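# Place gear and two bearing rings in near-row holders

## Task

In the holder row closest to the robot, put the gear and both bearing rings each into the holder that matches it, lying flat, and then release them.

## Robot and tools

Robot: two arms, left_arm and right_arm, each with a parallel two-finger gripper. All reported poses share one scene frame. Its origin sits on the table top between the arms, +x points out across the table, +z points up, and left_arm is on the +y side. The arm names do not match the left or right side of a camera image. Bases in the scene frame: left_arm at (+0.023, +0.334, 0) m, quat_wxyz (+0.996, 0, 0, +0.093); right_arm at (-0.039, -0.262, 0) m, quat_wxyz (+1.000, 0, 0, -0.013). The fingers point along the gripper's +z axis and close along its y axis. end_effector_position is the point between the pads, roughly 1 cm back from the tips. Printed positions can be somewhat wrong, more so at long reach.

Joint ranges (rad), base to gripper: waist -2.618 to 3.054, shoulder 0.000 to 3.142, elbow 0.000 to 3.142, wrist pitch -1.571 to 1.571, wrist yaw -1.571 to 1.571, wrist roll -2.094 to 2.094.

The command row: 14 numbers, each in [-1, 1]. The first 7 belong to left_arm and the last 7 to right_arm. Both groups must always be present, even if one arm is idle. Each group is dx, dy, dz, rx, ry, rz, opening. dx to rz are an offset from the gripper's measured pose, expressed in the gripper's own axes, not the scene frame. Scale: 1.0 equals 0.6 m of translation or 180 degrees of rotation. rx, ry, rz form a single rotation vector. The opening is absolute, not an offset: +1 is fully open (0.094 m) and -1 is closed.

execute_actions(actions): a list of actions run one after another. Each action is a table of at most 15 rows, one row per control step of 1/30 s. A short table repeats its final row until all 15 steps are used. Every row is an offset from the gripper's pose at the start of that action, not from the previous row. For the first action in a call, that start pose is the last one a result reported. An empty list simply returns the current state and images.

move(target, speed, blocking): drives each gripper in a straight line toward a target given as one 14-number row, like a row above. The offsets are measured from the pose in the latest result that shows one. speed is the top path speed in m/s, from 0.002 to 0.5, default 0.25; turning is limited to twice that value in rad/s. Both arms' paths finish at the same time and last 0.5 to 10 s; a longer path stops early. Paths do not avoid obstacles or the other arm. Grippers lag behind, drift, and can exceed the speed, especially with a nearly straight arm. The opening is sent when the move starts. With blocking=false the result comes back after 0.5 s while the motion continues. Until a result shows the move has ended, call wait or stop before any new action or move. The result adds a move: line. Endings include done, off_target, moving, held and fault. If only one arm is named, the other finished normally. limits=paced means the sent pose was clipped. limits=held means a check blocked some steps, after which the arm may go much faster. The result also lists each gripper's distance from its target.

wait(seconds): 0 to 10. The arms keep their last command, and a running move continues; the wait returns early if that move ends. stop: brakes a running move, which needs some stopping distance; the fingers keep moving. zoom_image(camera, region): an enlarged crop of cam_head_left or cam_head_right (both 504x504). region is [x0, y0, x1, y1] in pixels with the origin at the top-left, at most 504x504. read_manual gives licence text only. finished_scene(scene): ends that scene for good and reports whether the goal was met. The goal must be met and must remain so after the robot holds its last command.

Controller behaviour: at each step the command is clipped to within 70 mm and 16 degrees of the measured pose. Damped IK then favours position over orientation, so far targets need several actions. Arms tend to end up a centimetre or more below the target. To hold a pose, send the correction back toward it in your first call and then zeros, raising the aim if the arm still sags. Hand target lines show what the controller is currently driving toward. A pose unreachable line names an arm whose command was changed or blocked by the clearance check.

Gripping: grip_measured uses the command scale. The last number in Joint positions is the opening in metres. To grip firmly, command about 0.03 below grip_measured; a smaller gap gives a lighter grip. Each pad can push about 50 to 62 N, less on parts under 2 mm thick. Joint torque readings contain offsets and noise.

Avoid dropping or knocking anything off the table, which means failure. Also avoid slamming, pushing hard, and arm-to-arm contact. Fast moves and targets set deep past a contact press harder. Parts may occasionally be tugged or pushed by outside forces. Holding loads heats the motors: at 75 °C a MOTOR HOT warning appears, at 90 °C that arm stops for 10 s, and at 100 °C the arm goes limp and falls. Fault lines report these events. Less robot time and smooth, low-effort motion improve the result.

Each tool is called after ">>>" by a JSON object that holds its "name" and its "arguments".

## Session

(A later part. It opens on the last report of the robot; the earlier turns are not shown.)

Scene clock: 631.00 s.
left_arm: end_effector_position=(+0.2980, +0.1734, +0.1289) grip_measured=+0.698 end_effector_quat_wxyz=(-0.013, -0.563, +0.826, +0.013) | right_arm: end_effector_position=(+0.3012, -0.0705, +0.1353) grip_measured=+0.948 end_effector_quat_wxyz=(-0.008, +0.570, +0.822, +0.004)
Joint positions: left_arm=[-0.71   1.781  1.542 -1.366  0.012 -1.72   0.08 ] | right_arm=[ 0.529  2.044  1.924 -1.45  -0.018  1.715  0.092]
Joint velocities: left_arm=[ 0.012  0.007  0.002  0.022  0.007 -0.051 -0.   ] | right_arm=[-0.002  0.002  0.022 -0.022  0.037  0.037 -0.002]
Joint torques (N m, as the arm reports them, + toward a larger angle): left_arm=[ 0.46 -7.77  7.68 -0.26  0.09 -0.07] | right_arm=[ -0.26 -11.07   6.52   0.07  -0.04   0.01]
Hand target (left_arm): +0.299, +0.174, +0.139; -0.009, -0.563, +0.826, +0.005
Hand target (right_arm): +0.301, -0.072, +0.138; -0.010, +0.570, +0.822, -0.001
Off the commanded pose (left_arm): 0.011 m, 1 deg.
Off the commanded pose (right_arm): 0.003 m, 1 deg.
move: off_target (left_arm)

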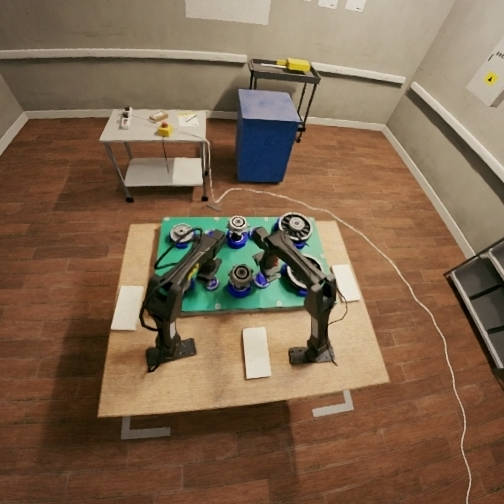

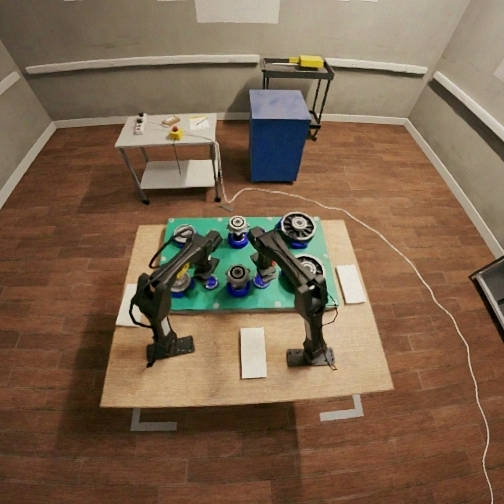

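>>> {"name": "move", "arguments": {"target": [0.2525,0.309,-0.01,0,0,0.222,0.7, -0.057,-0.324,-0.005,0,0,0,0.95], "speed": 0.2}}

>>> {"name": "zoom_image", "arguments": {"camera": "cam_head_left", "region": [155, 210, 285, 310]}}

>>> {"name": "zoom_image", "arguments": {"camera": "cam_head_right", "region": [155, 210, 285, 310]}}

Scene clock: 641.87 s.
left_arm: end_effector_position=(+0.0765, +0.0997, +0.1374) grip_measured=+0.698 end_effector_quat_wxyz=(-0.013, -0.245, +0.969, +0.004) | right_arm: end_effector_position=(+0.1384, -0.1660, +0.1370) grip_measured=+0.948 end_effector_quat_wxyz=(-0.005, +0.571, +0.821, +0.012)
Joint positions: left_arm=[-1.516  1.457  1.236 -1.358  0.027 -1.825  0.08 ] | right_arm=[ 0.502  1.288  1.1   -1.367 -0.02   1.691  0.092]
Joint velocities: left_arm=[-0.017  0.012  0.007 -0.051 -0.051 -0.051  0.   ] | right_arm=[-0.012  0.012 -0.007  0.022  0.066 -0.037  0.   ]
Joint torques (N m, as the arm reports them, + toward a larger angle): left_arm=[-0.43 -5.5   5.38 -0.21  0.06 -0.06] | right_arm=[-0.55 -5.27  4.31  0.16 -0.03 -0.06]
Hand target (left_arm): +0.074, +0.105, +0.142; -0.012, -0.247, +0.969, +0.004
Hand target (right_arm): +0.132, -0.172, +0.136; -0.008, +0.570, +0.822, +0.004
Off the commanded pose (left_arm): 0.008 m, 1 deg.
Off the commanded pose (right_arm): 0.009 m, 1 deg.
move: done

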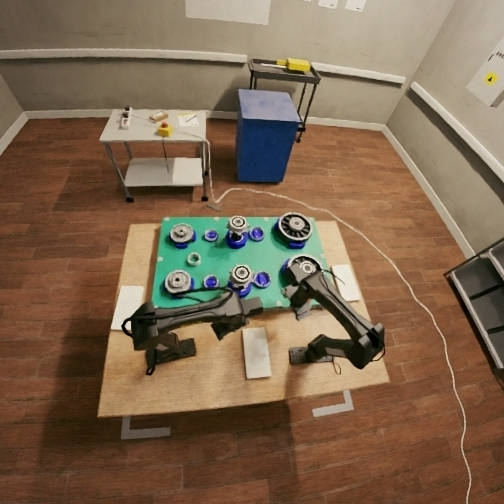

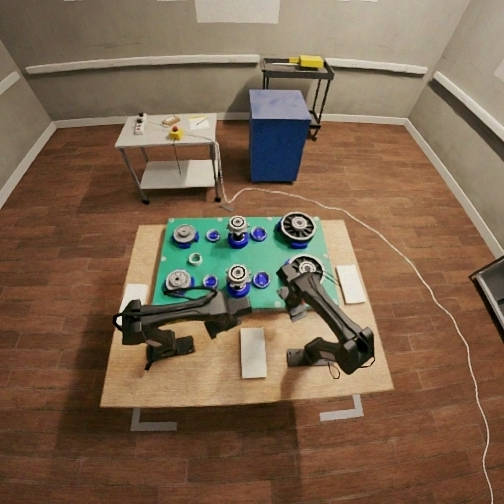

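Region (155, 210, 285, 310) of cam_head_left's 504x504 image, scaled by 3.877, with more detail than that image has; it fills the top 388 rows of this view, and the rest is white.

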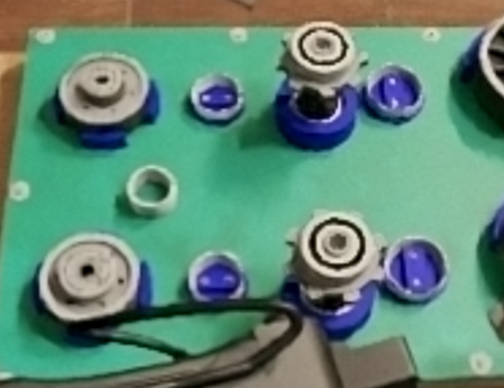

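Region (155, 210, 285, 310) of cam_head_right's 504x504 image, scaled by 3.877, with more detail than that image has; it fills the top 388 rows of this view, and the rest is white.

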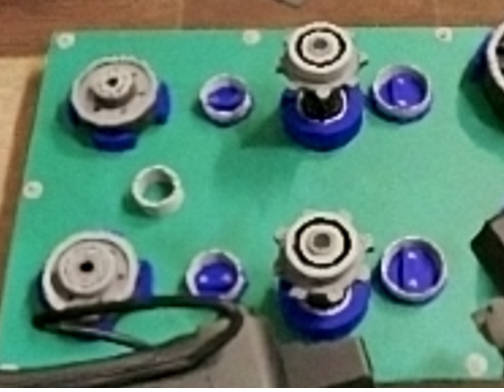

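>>> {"name": "zoom_image", "arguments": {"camera": "cam_head_left", "region": [158, 262, 228, 304]}}

>>> {"name": "zoom_image", "arguments": {"camera": "cam_head_left", "region": [160, 215, 230, 257]}}

>>> {"name": "zoom_image", "arguments": {"camera": "cam_head_right", "region": [240, 262, 290, 300]}}

Region (158, 262, 228, 304) of cam_head_left's 504x504 image, scaled by 7.200, with more detail than that image has; it fills the top 302 rows of this view, and the rest is white.

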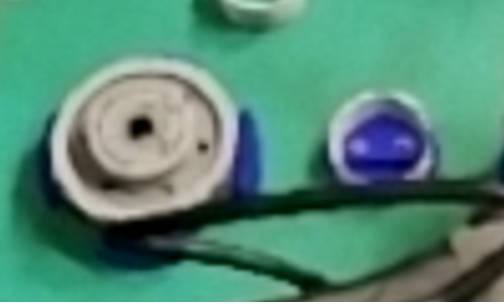

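Region (160, 215, 230, 257) of cam_head_left's 504x504 image, scaled by 7.200, with more detail than that image has; it fills the top 302 rows of this view, and the rest is white.

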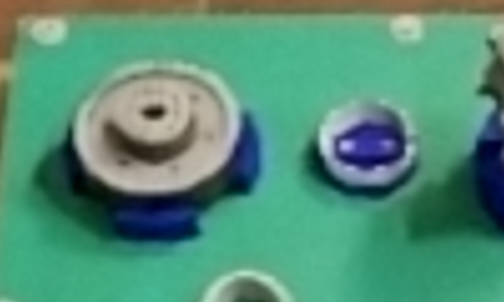

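Region (240, 262, 290, 300) of cam_head_right's 504x504 image, scaled by 10.080, with more detail than that image has; it fills the top 383 rows of this view, and the rest is white.

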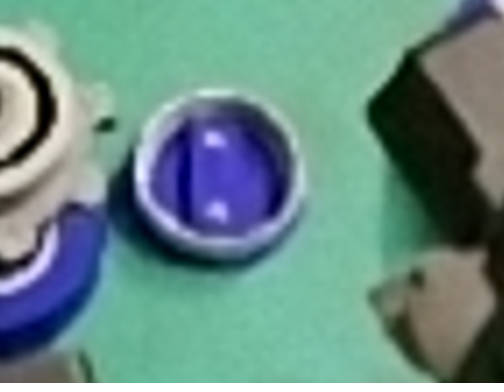

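>>> {"name": "finished_scene", "arguments": {"scene": 1}}

The scene is finished: the task was done.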